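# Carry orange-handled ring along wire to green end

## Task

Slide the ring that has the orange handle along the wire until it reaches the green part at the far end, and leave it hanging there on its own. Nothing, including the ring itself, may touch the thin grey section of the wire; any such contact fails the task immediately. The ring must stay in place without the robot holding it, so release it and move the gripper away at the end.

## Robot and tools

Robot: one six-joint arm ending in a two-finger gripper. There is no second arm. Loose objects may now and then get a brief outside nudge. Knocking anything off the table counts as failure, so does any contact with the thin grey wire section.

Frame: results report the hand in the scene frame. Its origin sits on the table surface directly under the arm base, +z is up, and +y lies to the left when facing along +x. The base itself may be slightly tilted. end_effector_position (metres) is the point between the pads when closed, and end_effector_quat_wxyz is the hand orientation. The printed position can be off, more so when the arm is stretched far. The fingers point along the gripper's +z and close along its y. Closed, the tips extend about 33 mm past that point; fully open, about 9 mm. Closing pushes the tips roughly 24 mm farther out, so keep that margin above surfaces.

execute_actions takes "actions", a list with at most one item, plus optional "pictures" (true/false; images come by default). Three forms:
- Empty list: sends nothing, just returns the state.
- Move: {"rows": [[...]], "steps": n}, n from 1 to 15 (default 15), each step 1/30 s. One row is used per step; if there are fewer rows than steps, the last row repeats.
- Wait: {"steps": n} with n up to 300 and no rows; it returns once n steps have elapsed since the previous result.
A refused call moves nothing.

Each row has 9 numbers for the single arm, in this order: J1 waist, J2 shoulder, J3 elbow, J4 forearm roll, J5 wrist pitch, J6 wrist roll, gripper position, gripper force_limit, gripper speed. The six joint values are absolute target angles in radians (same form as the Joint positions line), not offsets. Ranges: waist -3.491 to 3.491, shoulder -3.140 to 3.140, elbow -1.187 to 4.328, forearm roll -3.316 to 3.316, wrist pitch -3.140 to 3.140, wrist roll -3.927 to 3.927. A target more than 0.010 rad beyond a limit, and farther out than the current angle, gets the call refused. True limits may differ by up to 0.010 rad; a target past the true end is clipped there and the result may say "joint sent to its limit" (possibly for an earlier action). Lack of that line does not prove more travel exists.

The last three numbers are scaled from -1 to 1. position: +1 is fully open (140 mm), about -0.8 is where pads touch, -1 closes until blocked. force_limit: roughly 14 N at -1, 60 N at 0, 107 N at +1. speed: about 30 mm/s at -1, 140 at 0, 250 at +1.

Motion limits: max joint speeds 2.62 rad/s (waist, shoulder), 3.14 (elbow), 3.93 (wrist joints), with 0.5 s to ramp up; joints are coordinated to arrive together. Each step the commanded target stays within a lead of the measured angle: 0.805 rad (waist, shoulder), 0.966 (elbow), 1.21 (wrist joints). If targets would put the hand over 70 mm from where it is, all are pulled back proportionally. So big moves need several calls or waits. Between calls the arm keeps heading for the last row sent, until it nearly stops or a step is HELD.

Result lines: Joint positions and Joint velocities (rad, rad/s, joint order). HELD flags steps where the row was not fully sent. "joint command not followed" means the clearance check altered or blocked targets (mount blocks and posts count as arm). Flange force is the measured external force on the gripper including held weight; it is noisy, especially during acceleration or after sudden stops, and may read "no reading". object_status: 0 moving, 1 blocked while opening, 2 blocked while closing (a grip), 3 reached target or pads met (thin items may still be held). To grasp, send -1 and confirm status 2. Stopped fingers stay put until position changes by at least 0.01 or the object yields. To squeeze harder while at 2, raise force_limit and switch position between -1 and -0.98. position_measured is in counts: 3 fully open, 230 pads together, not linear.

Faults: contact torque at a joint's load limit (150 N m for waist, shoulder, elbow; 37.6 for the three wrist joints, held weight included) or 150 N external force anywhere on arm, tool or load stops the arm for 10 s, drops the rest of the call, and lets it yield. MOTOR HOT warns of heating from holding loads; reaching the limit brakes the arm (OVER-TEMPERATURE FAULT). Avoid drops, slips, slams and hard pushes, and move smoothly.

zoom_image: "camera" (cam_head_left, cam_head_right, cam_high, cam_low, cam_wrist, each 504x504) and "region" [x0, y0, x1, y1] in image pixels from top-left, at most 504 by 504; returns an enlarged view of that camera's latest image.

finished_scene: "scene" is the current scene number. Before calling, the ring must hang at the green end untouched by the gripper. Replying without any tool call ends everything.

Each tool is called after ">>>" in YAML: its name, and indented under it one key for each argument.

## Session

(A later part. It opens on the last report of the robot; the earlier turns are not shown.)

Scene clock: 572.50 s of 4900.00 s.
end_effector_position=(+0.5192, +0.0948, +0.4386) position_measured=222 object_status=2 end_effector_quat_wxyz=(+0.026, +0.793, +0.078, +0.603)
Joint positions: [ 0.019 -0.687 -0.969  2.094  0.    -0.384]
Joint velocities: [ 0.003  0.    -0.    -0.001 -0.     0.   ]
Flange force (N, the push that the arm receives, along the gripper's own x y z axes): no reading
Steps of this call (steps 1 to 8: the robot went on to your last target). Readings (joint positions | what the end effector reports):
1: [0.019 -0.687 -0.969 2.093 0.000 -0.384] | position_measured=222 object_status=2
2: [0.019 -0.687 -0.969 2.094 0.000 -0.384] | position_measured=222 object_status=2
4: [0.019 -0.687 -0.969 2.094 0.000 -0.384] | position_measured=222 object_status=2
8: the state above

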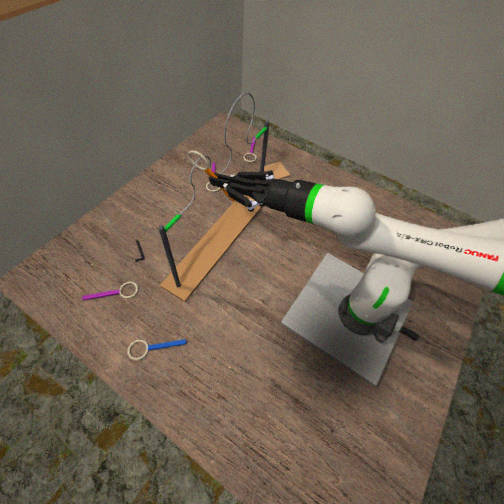

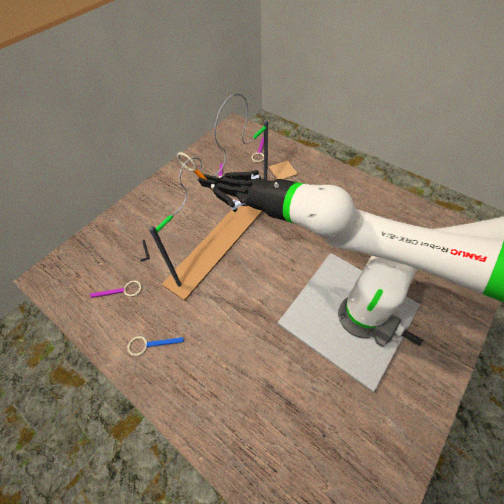

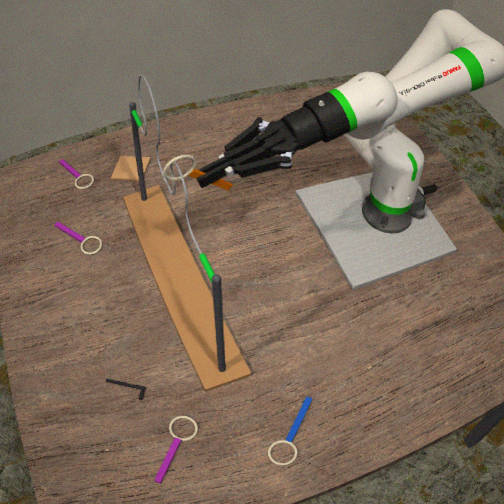

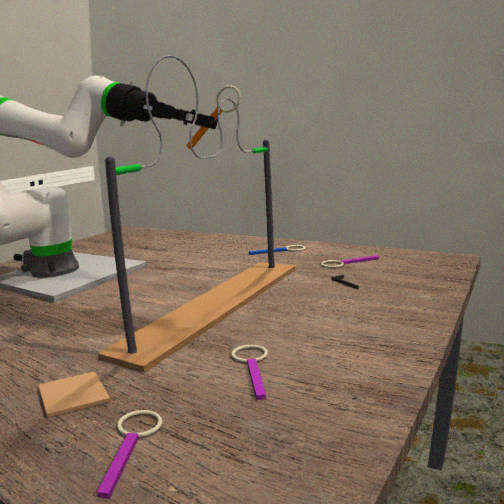

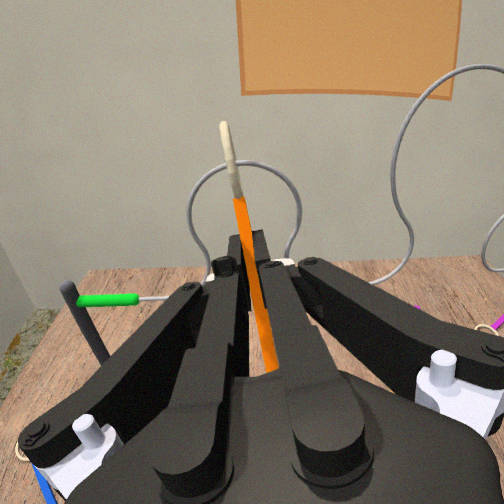

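>>> execute_actions:
  actions:
    - {"rows": [[-0.0751,-0.6881,-0.9114,2.6180,0,-0.3840,-1.0,0.0,-1.0]], "steps": 15}
  pictures: false

>>> execute_actions:
  actions:
    - {"steps": 3}
  pictures: false

>>> execute_actions:
  actions:
    - {"rows": [[-0.1140,-0.6835,-0.8244,3.1416,0,-0.3840,-1.0,0.0,-1.0]], "steps": 15}
  pictures: false

>>> execute_actions:
  actions:
    - {"steps": 8}

>>> zoom_image:
  camera: "cam_wrist"
  region: [150, 80, 318, 248]

>>> zoom_image:
  camera: "cam_high"
  region: [140, 140, 240, 240]

>>> zoom_image:
  camera: "cam_low"
  region: [180, 70, 280, 170]

Scene clock: 578.17 s of 4900.00 s.
end_effector_position=(+0.5219, +0.0932, +0.4380) position_measured=222 object_status=2 end_effector_quat_wxyz=(+0.213, +0.742, +0.237, +0.589)
Joint positions: [-0.074 -0.688 -0.912  2.61  -0.    -0.384]
Joint velocities: [-0.058  0.001  0.034  0.315  0.    -0.   ]
Flange force (N, the push that the arm receives, along the gripper's own x y z axes): no reading
Steps of this call (steps 1 to 15: the robot went on to your last target; steps 16 to 90: nothing new was sent; then 2.17 s passed at rest; steps 91 to 105: all 15 steps of this action). Readings (joint positions | what the end effector reports):
91: [0.019 -0.687 -0.969 2.095 -0.000 -0.384] | position_measured=222 object_status=2
92: [0.018 -0.687 -0.968 2.103 -0.000 -0.384] | position_measured=222 object_status=2
94: [0.010 -0.687 -0.963 2.143 -0.000 -0.384] | position_measured=222 object_status=2
98: [-0.023 -0.688 -0.943 2.327 -0.000 -0.384] | position_measured=222 object_status=2
105: the state above

Scene clock: 578.27 s of 4900.00 s.
end_effector_position=(+0.5219, +0.0931, +0.4378) position_measured=222 object_status=2 end_effector_quat_wxyz=(+0.215, +0.741, +0.240, +0.589)
Joint positions: [-0.075 -0.688 -0.911  2.618 -0.    -0.384]
Joint velocities: [ 0.001  0.    -0.     0.007  0.    -0.   ]
Flange force (N, the push that the arm receives, along the gripper's own x y z axes): no reading
Steps of this call (steps 1 to 3: the robot went on to your last target). Readings (joint positions | what the end effector reports):
1: [-0.075 -0.688 -0.912 2.616 -0.000 -0.384] | position_measured=222 object_status=2
2: [-0.075 -0.688 -0.911 2.618 -0.000 -0.384] | position_measured=222 object_status=2
3: the state above

Scene clock: 578.77 s of 4900.00 s.
end_effector_position=(+0.5252, +0.0903, +0.4395) position_measured=222 object_status=2 end_effector_quat_wxyz=(+0.386, +0.641, +0.394, +0.533)
Joint positions: [-0.113 -0.684 -0.826  3.134 -0.    -0.384]
Joint velocities: [-0.023  0.004  0.052  0.316  0.    -0.   ]
Flange force (N, the push that the arm receives, along the gripper's own x y z axes): no reading
Steps of this call (steps 1 to 15: all 15 steps of this action). Readings (joint positions | what the end effector reports):
1: [-0.075 -0.688 -0.911 2.619 -0.000 -0.384] | position_measured=222 object_status=2
2: [-0.076 -0.688 -0.910 2.626 -0.000 -0.384] | position_measured=222 object_status=2
4: [-0.079 -0.688 -0.903 2.666 -0.000 -0.384] | position_measured=222 object_status=2
8: [-0.092 -0.686 -0.873 2.850 -0.000 -0.384] | position_measured=222 object_status=2
15: the state above

Scene clock: 579.03 s of 4900.00 s.
end_effector_position=(+0.5252, +0.0900, +0.4394) position_measured=222 object_status=2 end_effector_quat_wxyz=(+0.389, +0.640, +0.397, +0.531)
Joint positions: [-0.114 -0.684 -0.824  3.142 -0.    -0.384]
Joint velocities: [-0.    -0.     0.    -0.001  0.     0.   ]
Flange force (N, the push that the arm receives, along the gripper's own x y z axes): no reading
Steps of this call (steps 1 to 8: the robot went on to your last target). Readings (joint positions | what the end effector reports):
1: [-0.114 -0.684 -0.825 3.140 -0.000 -0.384] | position_measured=222 object_status=2
2: [-0.114 -0.684 -0.824 3.141 -0.000 -0.384] | position_measured=222 object_status=2
4: [-0.114 -0.684 -0.824 3.142 -0.000 -0.384] | position_measured=222 object_status=2
8: the state above

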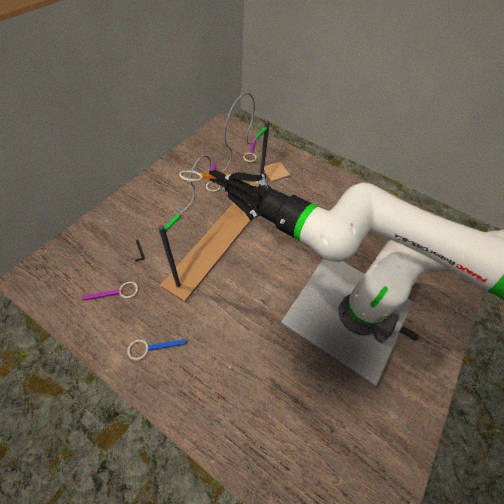

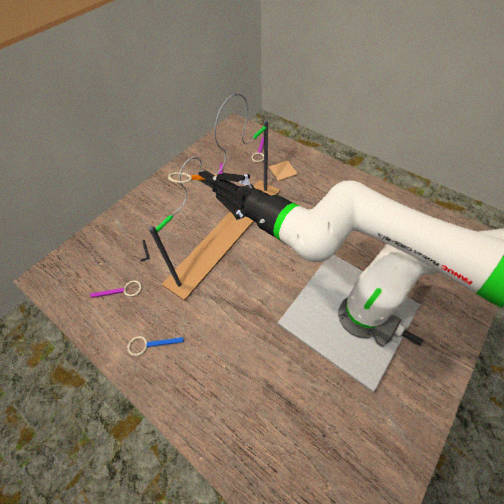

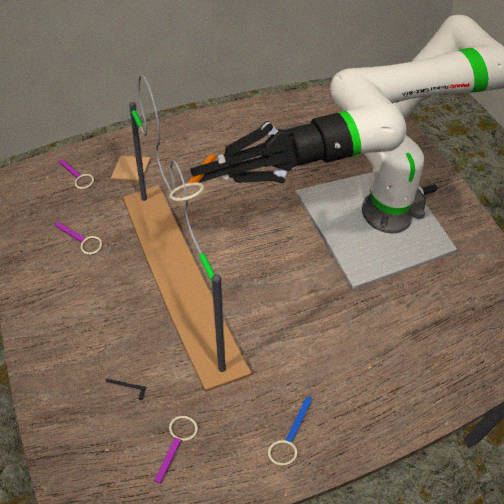

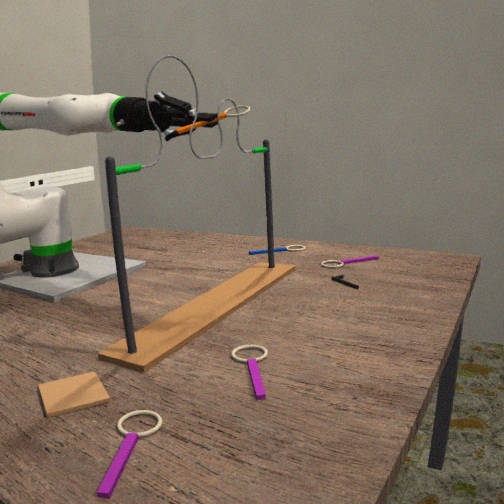

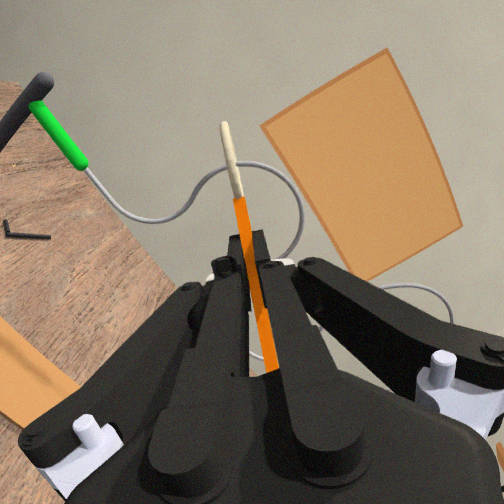

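Region (150, 80, 318, 248) of cam_wrist's 504x504 image, scaled by 3.000, with more detail than that image has.

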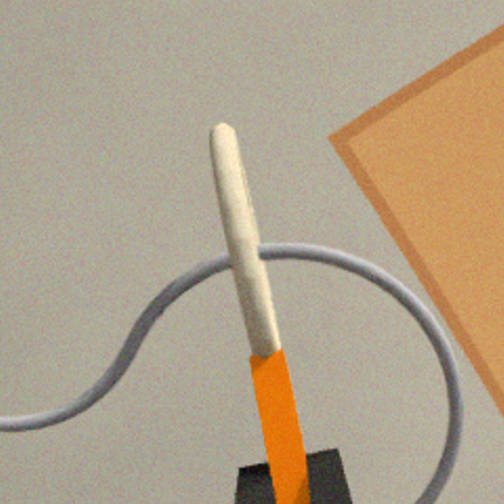

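Region (140, 140, 240, 240) of cam_high's 504x504 image, scaled by 5.040, with more detail than that image has.

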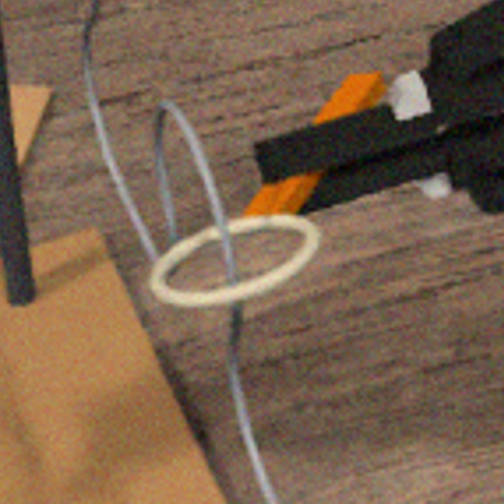

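Region (180, 70, 280, 170) of cam_low's 504x504 image, scaled by 5.040, with more detail than that image has.

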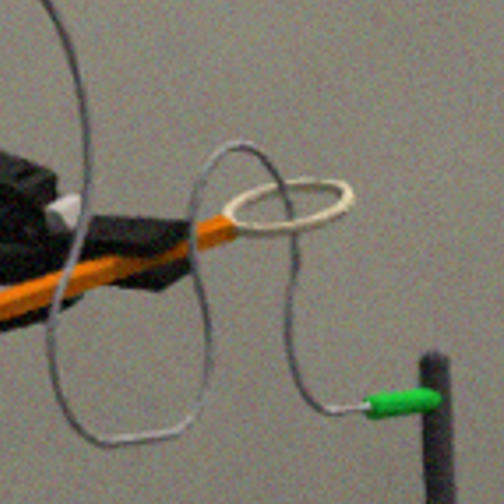

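>>> execute_actions:
  actions:
    - {"rows": [[-0.1202,-0.6683,-0.8062,3.1416,0,0.3840,-1.0,0.0,-1.0]], "steps": 15}
  pictures: false

>>> execute_actions:
  actions:
    - {"steps": 6}
  pictures: false

>>> execute_actions:
  actions:
    - {"rows": [[-0.1319,-0.6535,-0.8770,3.1416,0,-0.2444,-1.0,0.0,-1.0]], "steps": 15}
  pictures: false

>>> execute_actions:
  actions:
    - {"steps": 8}

>>> zoom_image:
  camera: "cam_wrist"
  region: [150, 80, 318, 248]

>>> zoom_image:
  camera: "cam_high"
  region: [140, 170, 240, 270]

>>> zoom_image:
  camera: "cam_low"
  region: [180, 80, 280, 180]

Scene clock: 699.53 s of 4900.00 s.
end_effector_position=(+0.5302, +0.0868, +0.4450) position_measured=222 object_status=2 end_effector_quat_wxyz=(+0.546, +0.472, +0.585, +0.371)
Joint positions: [-0.119 -0.67  -0.808  3.142 -0.     0.295]
Joint velocities: [-0.009  0.023  0.028  0.001  0.     1.151]
Flange force (N, the push that the arm receives, along the gripper's own x y z axes): no reading
Steps of this call (steps 1 to 15: the robot went on to your last target; steps 16 to 90: nothing new was sent; then 117.00 s passed at rest; steps 91 to 105: all 15 steps of this action). Readings (joint positions | what the end effector reports):
91: [-0.114 -0.683 -0.824 3.142 -0.000 -0.383] | position_measured=222 object_status=2
92: [-0.114 -0.683 -0.824 3.142 -0.000 -0.376] | position_measured=222 object_status=2
94: [-0.114 -0.683 -0.823 3.142 -0.000 -0.336] | position_measured=222 object_status=2
98: [-0.116 -0.679 -0.819 3.142 -0.000 -0.152] | position_measured=222 object_status=2
105: the state above

Scene clock: 699.73 s of 4900.00 s.
end_effector_position=(+0.5309, +0.0863, +0.4457) position_measured=222 object_status=2 end_effector_quat_wxyz=(+0.562, +0.446, +0.605, +0.346)
Joint positions: [-0.12  -0.668 -0.806  3.142 -0.     0.384]
Joint velocities: [ 0.001 -0.001 -0.     0.001  0.     0.005]
Flange force (N, the push that the arm receives, along the gripper's own x y z axes): no reading
Steps of this call (steps 1 to 6: the robot went on to your last target). Readings (joint positions | what the end effector reports):
1: [-0.120 -0.669 -0.807 3.142 -0.000 0.330] | position_measured=222 object_status=2
2: [-0.120 -0.669 -0.807 3.142 -0.000 0.356] | position_measured=222 object_status=2
4: [-0.120 -0.668 -0.806 3.142 -0.000 0.382] | position_measured=222 object_status=2
6: the state above

Scene clock: 700.23 s of 4900.00 s.
end_effector_position=(+0.5255, +0.0810, +0.3864) position_measured=222 object_status=2 end_effector_quat_wxyz=(+0.418, +0.627, +0.460, +0.470)
Joint positions: [-0.131 -0.654 -0.873  3.142 -0.    -0.211]
Joint velocities: [-0.015  0.016 -0.078  0.001  0.    -0.693]
Flange force (N, the push that the arm receives, along the gripper's own x y z axes): no reading
Steps of this call (steps 1 to 15: all 15 steps of this action). Readings (joint positions | what the end effector reports):
1: [-0.120 -0.668 -0.806 3.142 -0.000 0.383] | position_measured=222 object_status=2
2: [-0.120 -0.668 -0.807 3.142 -0.000 0.376] | position_measured=222 object_status=2
4: [-0.121 -0.667 -0.811 3.142 -0.000 0.336] | position_measured=222 object_status=2
8: [-0.125 -0.663 -0.832 3.142 -0.000 0.152] | position_measured=222 object_status=2
15: the state above

Scene clock: 700.50 s of 4900.00 s.
end_effector_position=(+0.5251, +0.0807, +0.3832) position_measured=222 object_status=2 end_effector_quat_wxyz=(+0.409, +0.636, +0.450, +0.475)
Joint positions: [-0.132 -0.654 -0.877  3.142 -0.    -0.244]
Joint velocities: [-0.     0.     0.     0.002  0.    -0.001]
Flange force (N, the push that the arm receives, along the gripper's own x y z axes): no reading
Steps of this call (steps 1 to 8: the robot went on to your last target). Readings (joint positions | what the end effector reports):
1: [-0.132 -0.654 -0.875 3.142 -0.000 -0.230] | position_measured=222 object_status=2
2: [-0.132 -0.654 -0.877 3.142 -0.000 -0.241] | position_measured=222 object_status=2
4: [-0.132 -0.654 -0.877 3.142 -0.000 -0.244] | position_measured=222 object_status=2
8: the state above

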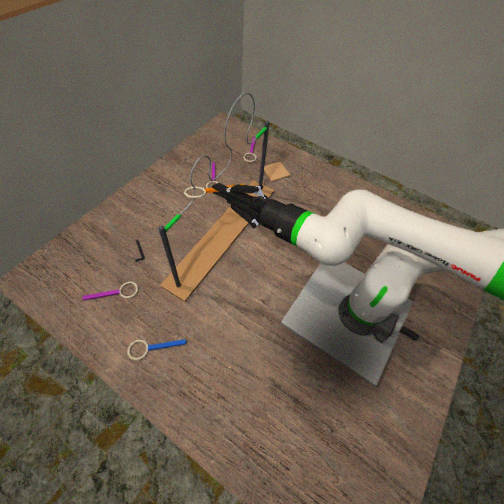

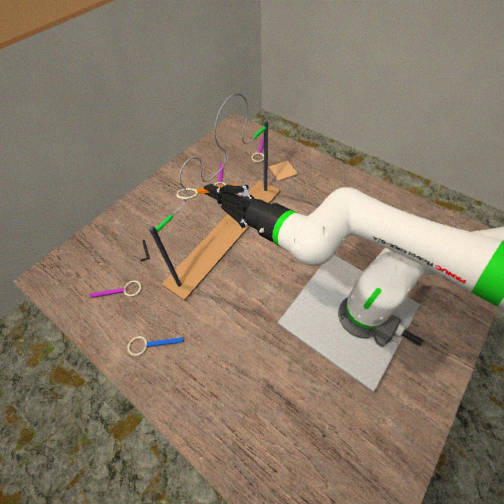

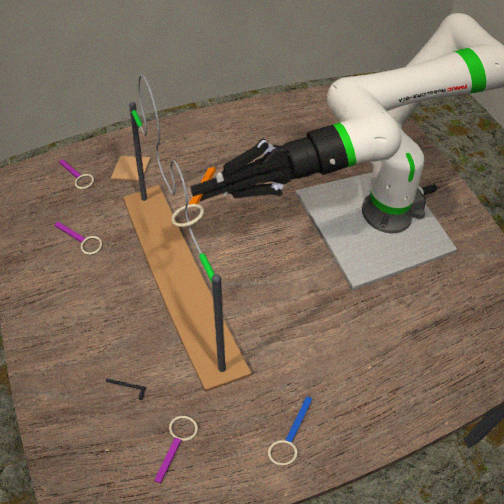

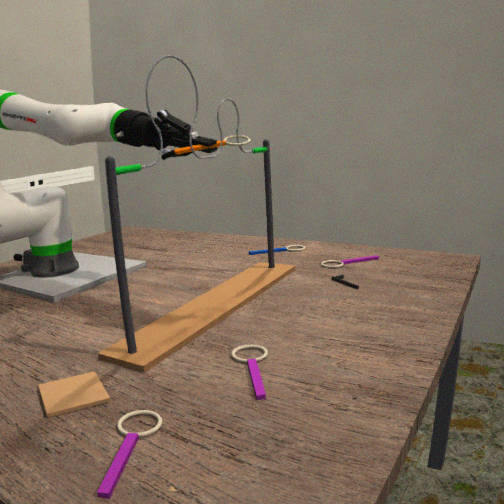

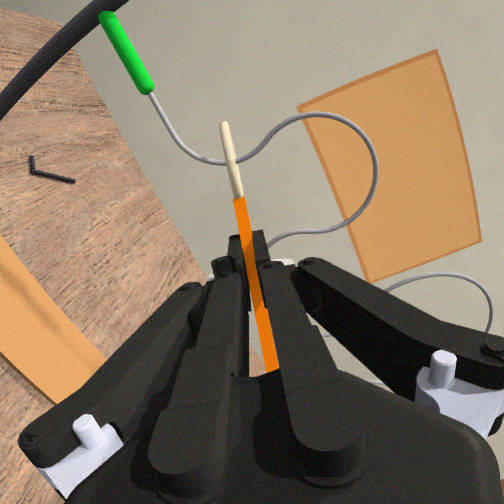

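Region (150, 80, 318, 248) of cam_wrist's 504x504 image, scaled by 3.000, with more detail than that image has.

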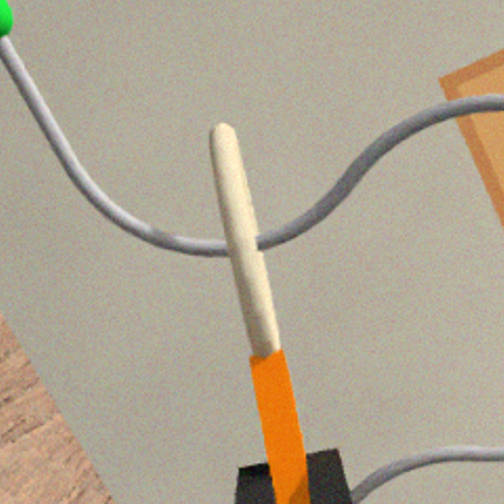

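Region (140, 170, 240, 270) of cam_high's 504x504 image, scaled by 5.040, with more detail than that image has.

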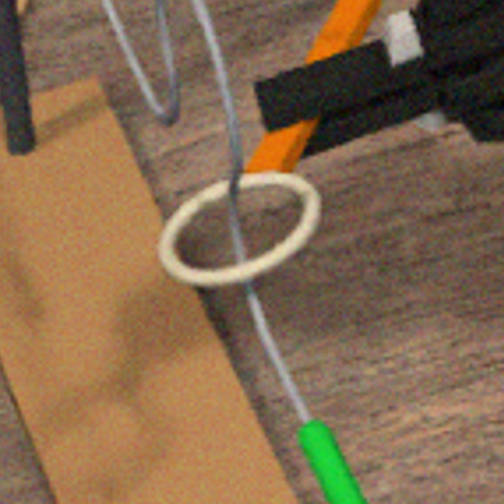

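Region (180, 80, 280, 180) of cam_low's 504x504 image, scaled by 5.040, with more detail than that image has.

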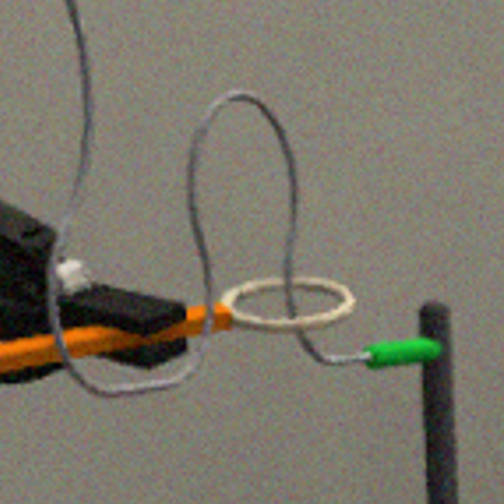

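>>> execute_actions:
  actions:
    - {"rows": [[-0.0698,-0.6053,-0.9091,3.1416,0,-0.9076,-1.0,0.0,-1.0]], "steps": 15}
  pictures: false

>>> execute_actions:
  actions:
    - {"steps": 5}
  pictures: false

>>> execute_actions:
  actions:
    - {"rows": [[0.0359,-0.5466,-0.8921,3.1416,0,-1.5708,-1.0,0.0,-1.0]], "steps": 15}
  pictures: false

>>> execute_actions:
  actions:
    - {"steps": 7}
  pictures: false

>>> execute_actions:
  actions:
    - {"rows": [[0.0359,-0.5466,-0.8921,3.1416,-0.008,-1.5708,-1.0,0.0,-1.0]], "steps": 8}

>>> zoom_image:
  camera: "cam_wrist"
  region: [150, 80, 318, 248]

>>> zoom_image:
  camera: "cam_high"
  region: [150, 190, 250, 290]

>>> zoom_image:
  camera: "cam_low"
  region: [190, 100, 290, 200]

Scene clock: 712.13 s of 4900.00 s.
end_effector_position=(+0.5196, +0.1111, +0.3370) position_measured=222 object_status=2 end_effector_quat_wxyz=(+0.218, +0.757, +0.264, +0.556)
Joint positions: [-0.074 -0.609 -0.907  3.142  0.    -0.863]
Joint velocities: [ 0.078  0.059 -0.039  0.002  0.    -0.812]
Flange force (N, the push that the arm receives, along the gripper's own x y z axes): no reading
Steps of this call (steps 1 to 30: the robot went on to your last target; steps 31 to 90: nothing new was sent; then 8.13 s passed at rest; steps 91 to 105: all 15 steps of this action). Readings (joint positions | what the end effector reports):
91: [-0.132 -0.653 -0.877 3.142 0.000 -0.245] | position_measured=222 object_status=2
92: [-0.132 -0.653 -0.877 3.142 0.000 -0.253] | position_measured=222 object_status=2
94: [-0.128 -0.650 -0.879 3.142 0.000 -0.292] | position_measured=222 object_status=2
98: [-0.110 -0.637 -0.888 3.142 0.000 -0.477] | position_measured=222 object_status=2
105: the state above

Scene clock: 712.30 s of 4900.00 s.
end_effector_position=(+0.5190, +0.1133, +0.3338) position_measured=222 object_status=2 end_effector_quat_wxyz=(+0.203, +0.764, +0.249, +0.559)
Joint positions: [-0.07  -0.605 -0.909  3.142  0.    -0.907]
Joint velocities: [-0.001  0.    -0.001 -0.    -0.    -0.004]
Flange force (N, the push that the arm receives, along the gripper's own x y z axes): no reading
Steps of this call (steps 1 to 5: the robot went on to your last target). Readings (joint positions | what the end effector reports):
1: [-0.072 -0.607 -0.908 3.142 0.000 -0.886] | position_measured=222 object_status=2
2: [-0.070 -0.606 -0.909 3.142 0.000 -0.900] | position_measured=222 object_status=2
4: [-0.070 -0.605 -0.909 3.142 0.000 -0.907] | position_measured=222 object_status=2
5: the state above

Scene clock: 712.80 s of 4900.00 s.
end_effector_position=(+0.5145, +0.1646, +0.3169) position_measured=222 object_status=2 end_effector_quat_wxyz=(-0.006, +0.814, +0.046, +0.579)
Joint positions: [ 0.029 -0.551 -0.893  3.142  0.    -1.526]
Joint velocities: [ 0.131  0.073  0.021 -0.001  0.    -0.812]
Flange force (N, the push that the arm receives, along the gripper's own x y z axes): no reading
Steps of this call (steps 1 to 15: all 15 steps of this action). Readings (joint positions | what the end effector reports):
1: [-0.070 -0.605 -0.909 3.142 0.000 -0.908] | position_measured=222 object_status=2
2: [-0.069 -0.605 -0.909 3.142 0.000 -0.916] | position_measured=222 object_status=2
4: [-0.062 -0.601 -0.908 3.142 0.000 -0.956] | position_measured=222 object_status=2
8: [-0.033 -0.585 -0.903 3.142 0.000 -1.140] | position_measured=222 object_status=2
15: the state above

Scene clock: 713.03 s of 4900.00 s.
end_effector_position=(+0.5140, +0.1683, +0.3157) position_measured=222 object_status=2 end_effector_quat_wxyz=(-0.021, +0.815, +0.030, +0.578)
Joint positions: [ 0.036 -0.547 -0.892  3.142  0.    -1.571]
Joint velocities: [-0.     0.001  0.     0.    -0.    -0.001]
Flange force (N, the push that the arm receives, along the gripper's own x y z axes): no reading
Steps of this call (steps 1 to 7: the robot went on to your last target). Readings (joint positions | what the end effector reports):
1: [0.033 -0.548 -0.893 3.142 0.000 -1.549] | position_measured=222 object_status=2
2: [0.035 -0.547 -0.892 3.142 0.000 -1.564] | position_measured=222 object_status=2
4: [0.036 -0.547 -0.892 3.142 0.000 -1.570] | position_measured=222 object_status=2
7: the state above

Scene clock: 713.30 s of 4900.00 s.
end_effector_position=(+0.5149, +0.1684, +0.3184) position_measured=222 object_status=2 end_effector_quat_wxyz=(-0.021, +0.813, +0.030, +0.581)
Joint positions: [ 0.036 -0.547 -0.892  3.142 -0.008 -1.571]
Joint velocities: [ 0.002 -0.    -0.     0.001 -0.001  0.   ]
Flange force (N, the push that the arm receives, along the gripper's own x y z axes): no reading
Steps of this call (steps 1 to 8: all 8 steps of this action). Readings (joint positions | what the end effector reports):
1: [0.036 -0.547 -0.892 3.142 -0.000 -1.571] | position_measured=222 object_status=2
2: [0.036 -0.547 -0.892 3.142 -0.004 -1.571] | position_measured=222 object_status=2
4: [0.036 -0.547 -0.892 3.142 -0.007 -1.571] | position_measured=222 object_status=2
8: the state above

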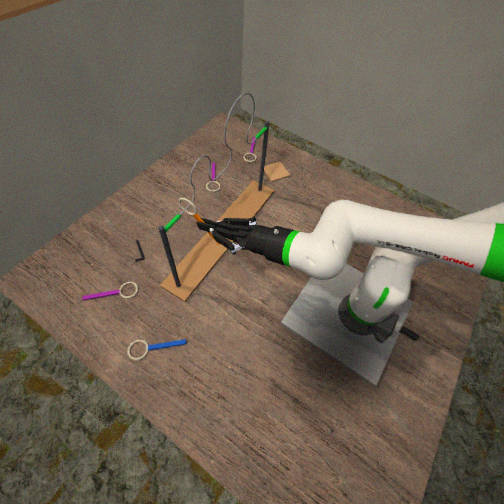

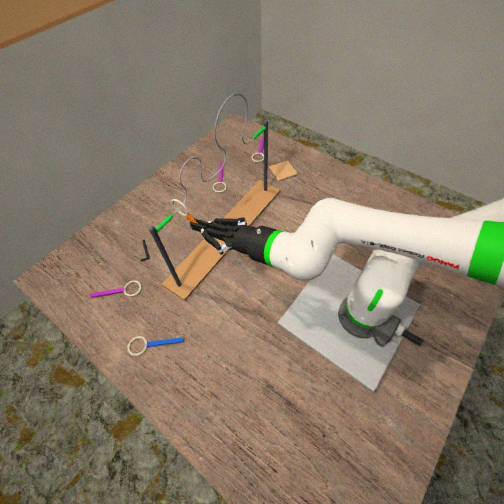

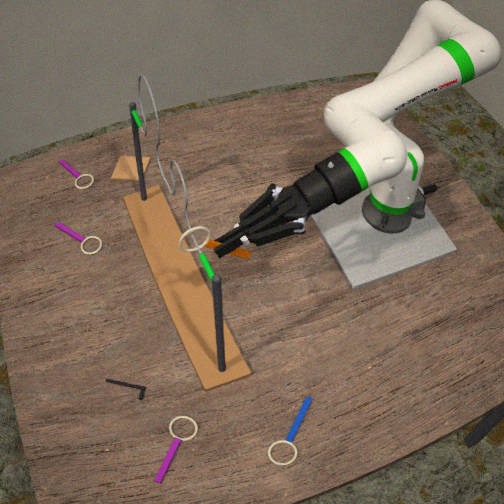

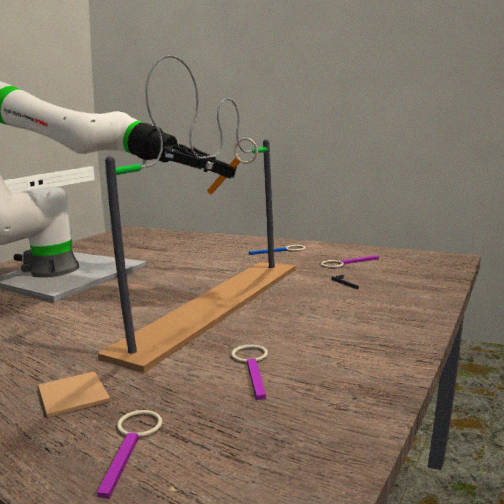

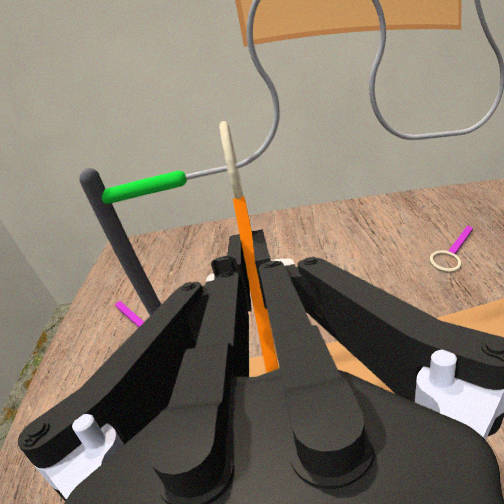

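Region (150, 80, 318, 248) of cam_wrist's 504x504 image, scaled by 3.000, with more detail than that image has.

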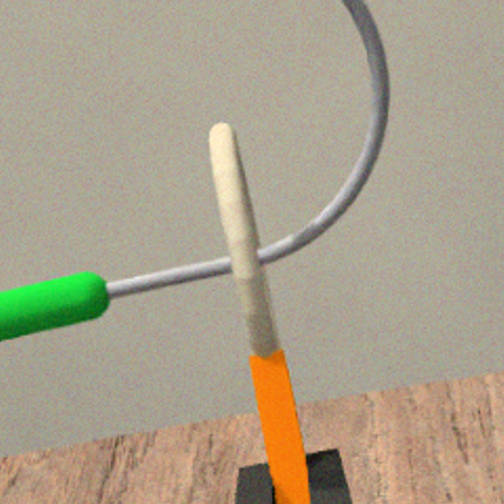

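Region (150, 190, 250, 290) of cam_high's 504x504 image, scaled by 5.040, with more detail than that image has.

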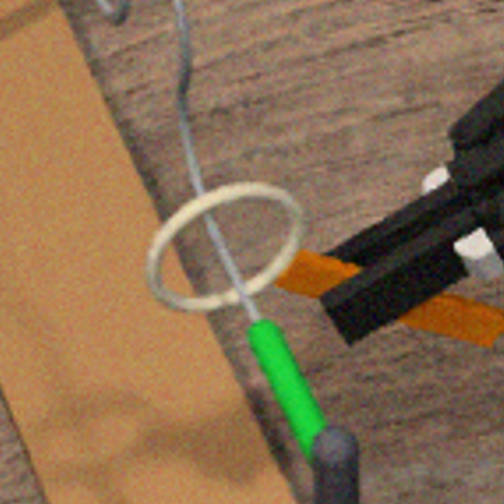

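Region (190, 100, 290, 200) of cam_low's 504x504 image, scaled by 5.040, with more detail than that image has.

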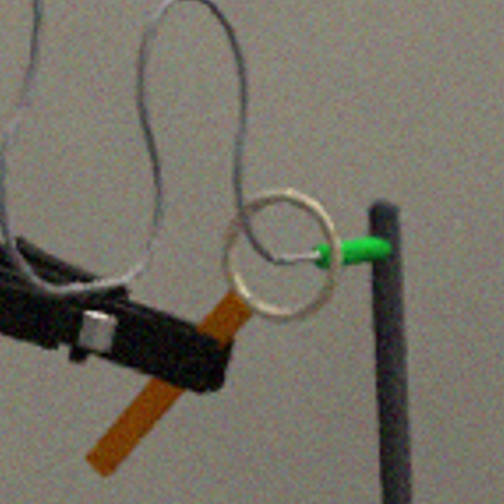

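>>> execute_actions:
  actions:
    - {"rows": [[0.0753,-0.3888,-1.0230,3.1416,-0.4843,-1.5708,-1.0,0.0,-1.0]], "steps": 15}
  pictures: false

>>> execute_actions:
  actions:
    - {"steps": 2}
  pictures: false

>>> execute_actions:
  actions:
    - {"rows": [[0.1113,-0.0438,-1.0660,3.1416,-1.0722,-1.5708,-1.0,0.0,-1.0]], "steps": 15}
  pictures: false

>>> execute_actions:
  actions:
    - {"steps": 4}
  pictures: false

>>> execute_actions:
  actions:
    - {"rows": [[0.1436,0.3593,-0.9927,3.1416,-1.6019,-1.5708,-1.0,0.0,-1.0]], "steps": 15}
  pictures: false

>>> execute_actions:
  actions:
    - {"steps": 8}

>>> zoom_image:
  camera: "cam_wrist"
  region: [150, 80, 318, 248]

>>> zoom_image:
  camera: "cam_high"
  region: [160, 220, 260, 320]

>>> zoom_image:
  camera: "cam_low"
  region: [200, 110, 300, 210]

Scene clock: 721.77 s of 4900.00 s.
end_effector_position=(+0.5235, +0.1903, +0.3031) position_measured=222 object_status=2 end_effector_quat_wxyz=(-0.036, +0.755, +0.043, +0.654)
Joint positions: [ 0.075 -0.389 -1.022  3.142 -0.482 -1.571]
Joint velocities: [ 0.013  0.044 -0.036  0.    -0.132  0.   ]
Flange force (N, the push that the arm receives, along the gripper's own x y z axes): no reading
Steps of this call (steps 1 to 15: the robot went on to your last target; steps 16 to 90: nothing new was sent; then 4.97 s passed at rest; steps 91 to 105: all 15 steps of this action). Readings (joint positions | what the end effector reports):
91: [0.036 -0.546 -0.892 3.142 -0.009 -1.571] | position_measured=222 object_status=2
92: [0.037 -0.544 -0.894 3.142 -0.016 -1.571] | position_measured=222 object_status=2
94: [0.040 -0.531 -0.905 3.142 -0.056 -1.571] | position_measured=222 object_status=2
98: [0.055 -0.470 -0.956 3.142 -0.240 -1.571] | position_measured=222 object_status=2
105: the state above

Scene clock: 721.83 s of 4900.00 s.
end_effector_position=(+0.5235, +0.1904, +0.3033) position_measured=222 object_status=2 end_effector_quat_wxyz=(-0.036, +0.754, +0.043, +0.654)
Joint positions: [ 0.075 -0.389 -1.023  3.142 -0.484 -1.571]
Joint velocities: [-0.     0.    -0.    -0.001 -0.003  0.   ]
Flange force (N, the push that the arm receives, along the gripper's own x y z axes): no reading
Steps of this call (steps 1 to 2: the robot went on to your last target). Readings (joint positions | what the end effector reports):
1: [0.075 -0.389 -1.023 3.142 -0.484 -1.571] | position_measured=222 object_status=2
2: the state above

Scene clock: 722.33 s of 4900.00 s.
end_effector_position=(+0.5354, +0.2113, +0.2926) position_measured=222 object_status=2 end_effector_quat_wxyz=(-0.053, +0.687, +0.051, +0.723)
Joint positions: [ 0.11  -0.056 -1.064  3.142 -1.051 -1.571]
Joint velocities: [ 0.034  0.325 -0.039  0.001 -0.55  -0.   ]
Flange force (N, the push that the arm receives, along the gripper's own x y z axes): [-24.8 -8.2 11.0]
Steps of this call (steps 1 to 15: all 15 steps of this action). Readings (joint positions | what the end effector reports):
1: [0.075 -0.388 -1.023 3.142 -0.485 -1.571] | position_measured=222 object_status=2
2: [0.076 -0.384 -1.023 3.142 -0.492 -1.571] | position_measured=222 object_status=2
4: [0.078 -0.361 -1.026 3.142 -0.532 -1.571] | position_measured=222 object_status=2
8: [0.089 -0.253 -1.040 3.142 -0.717 -1.571] | position_measured=222 object_status=2
15: the state above

Scene clock: 722.47 s of 4900.00 s.
end_effector_position=(+0.5351, +0.2120, +0.2925) position_measured=222 object_status=2 end_effector_quat_wxyz=(-0.053, +0.685, +0.052, +0.725)
Joint positions: [ 0.111 -0.044 -1.066  3.142 -1.072 -1.571]
Joint velocities: [-0.     0.     0.    -0.    -0.002 -0.   ]
Flange force (N, the push that the arm receives, along the gripper's own x y z axes): [-0.3 5.7 -3.2]
Steps of this call (steps 1 to 4: the robot went on to your last target). Readings (joint positions | what the end effector reports):
1: [0.111 -0.048 -1.066 3.142 -1.065 -1.571] | position_measured=222 object_status=2
2: [0.111 -0.044 -1.066 3.142 -1.071 -1.571] | position_measured=222 object_status=2
4: the state above

Scene clock: 722.97 s of 4900.00 s.
end_effector_position=(+0.5486, +0.2321, +0.2849) position_measured=222 object_status=2 end_effector_quat_wxyz=(-0.070, +0.612, +0.056, +0.786)
Joint positions: [ 0.142  0.342 -0.996  3.142 -1.579 -1.571]
Joint velocities: [ 0.032  0.409  0.074  0.001 -0.534  0.   ]
Flange force (N, the push that the arm receives, along the gripper's own x y z axes): [-33.7 -5.5 -3.5]
Steps of this call (steps 1 to 15: all 15 steps of this action). Readings (joint positions | what the end effector reports):
1: [0.111 -0.043 -1.066 3.142 -1.073 -1.571] | position_measured=222 object_status=2
2: [0.112 -0.039 -1.065 3.142 -1.079 -1.571] | position_measured=222 object_status=2
4: [0.114 -0.012 -1.060 3.142 -1.114 -1.571] | position_measured=222 object_status=2
8: [0.124 0.111 -1.038 3.142 -1.276 -1.571] | position_measured=222 object_status=2
15: the state above

Scene clock: 723.23 s of 4900.00 s.
end_effector_position=(+0.5482, +0.2329, +0.2843) position_measured=222 object_status=2 end_effector_quat_wxyz=(-0.071, +0.608, +0.056, +0.789)
Joint positions: [ 0.144  0.359 -0.993  3.142 -1.602 -1.571]
Joint velocities: [ 0.001 -0.    -0.     0.    -0.     0.   ]
Flange force (N, the push that the arm receives, along the gripper's own x y z axes): [0.0 7.0 -3.4]
Steps of this call (steps 1 to 8: the robot went on to your last target). Readings (joint positions | what the end effector reports):
1: [0.143 0.353 -0.994 3.142 -1.594 -1.571] | position_measured=222 object_status=2
2: [0.144 0.358 -0.993 3.142 -1.600 -1.571] | position_measured=222 object_status=2
4: [0.144 0.359 -0.993 3.142 -1.602 -1.571] | position_measured=222 object_status=2
8: the state above

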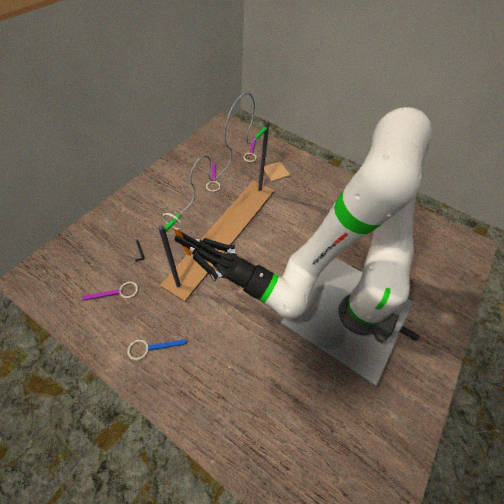

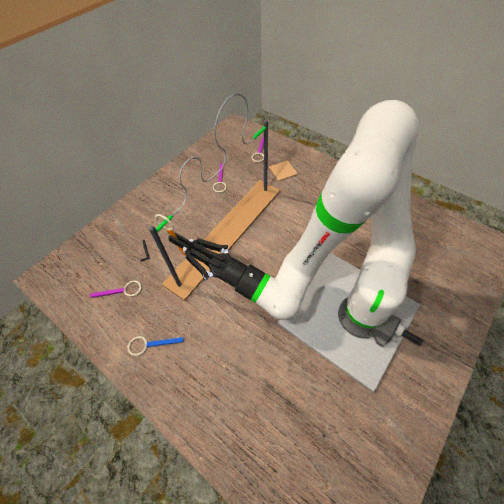

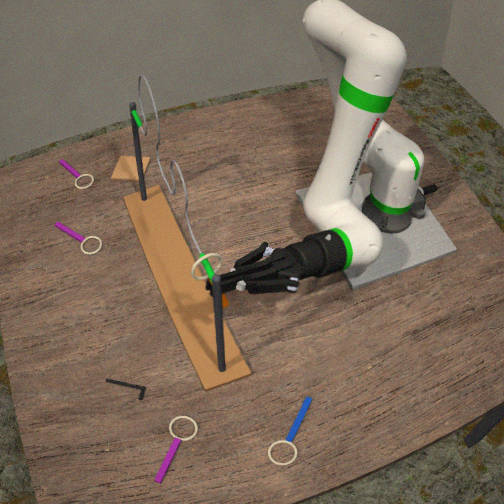

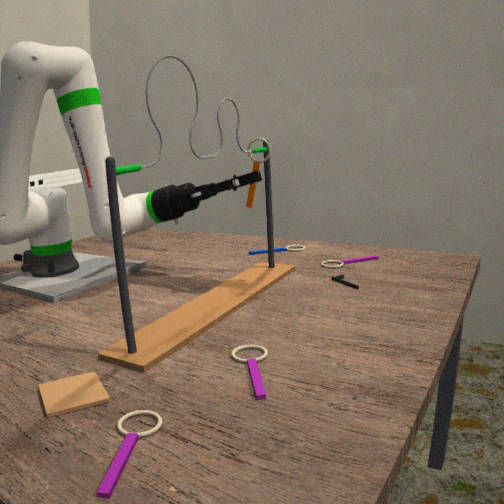

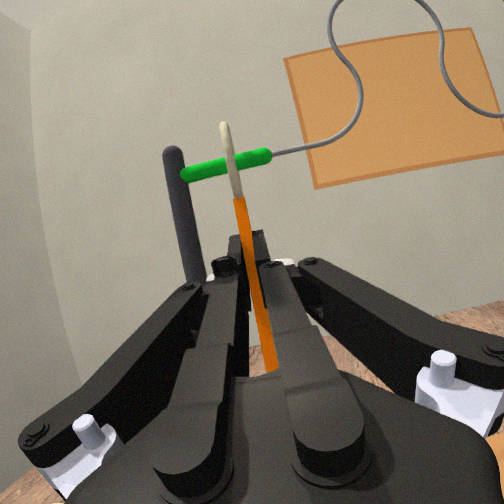

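Region (150, 80, 318, 248) of cam_wrist's 504x504 image, scaled by 3.000, with more detail than that image has.

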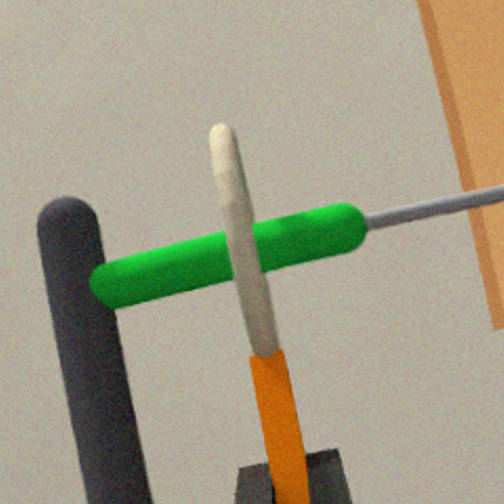

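Region (160, 220, 260, 320) of cam_high's 504x504 image, scaled by 5.040, with more detail than that image has.

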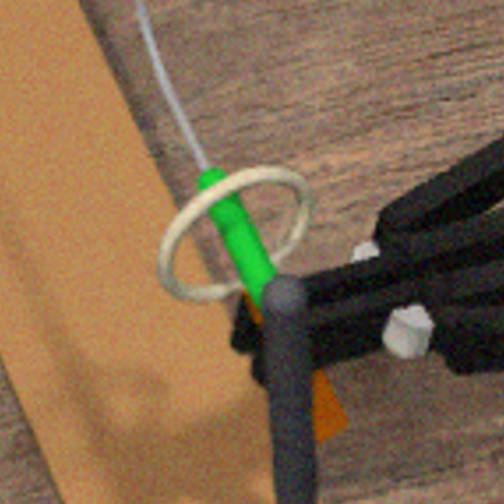

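Region (200, 110, 300, 210) of cam_low's 504x504 image, scaled by 5.040, with more detail than that image has.

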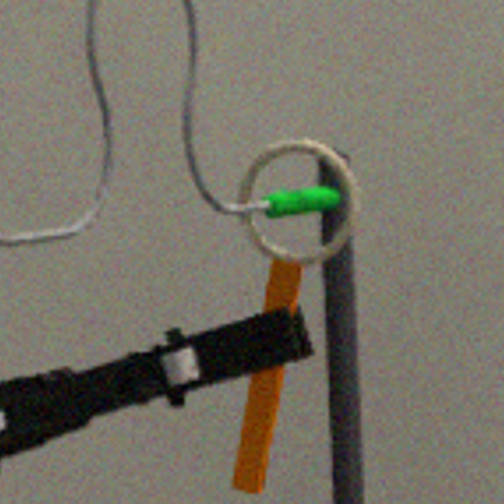

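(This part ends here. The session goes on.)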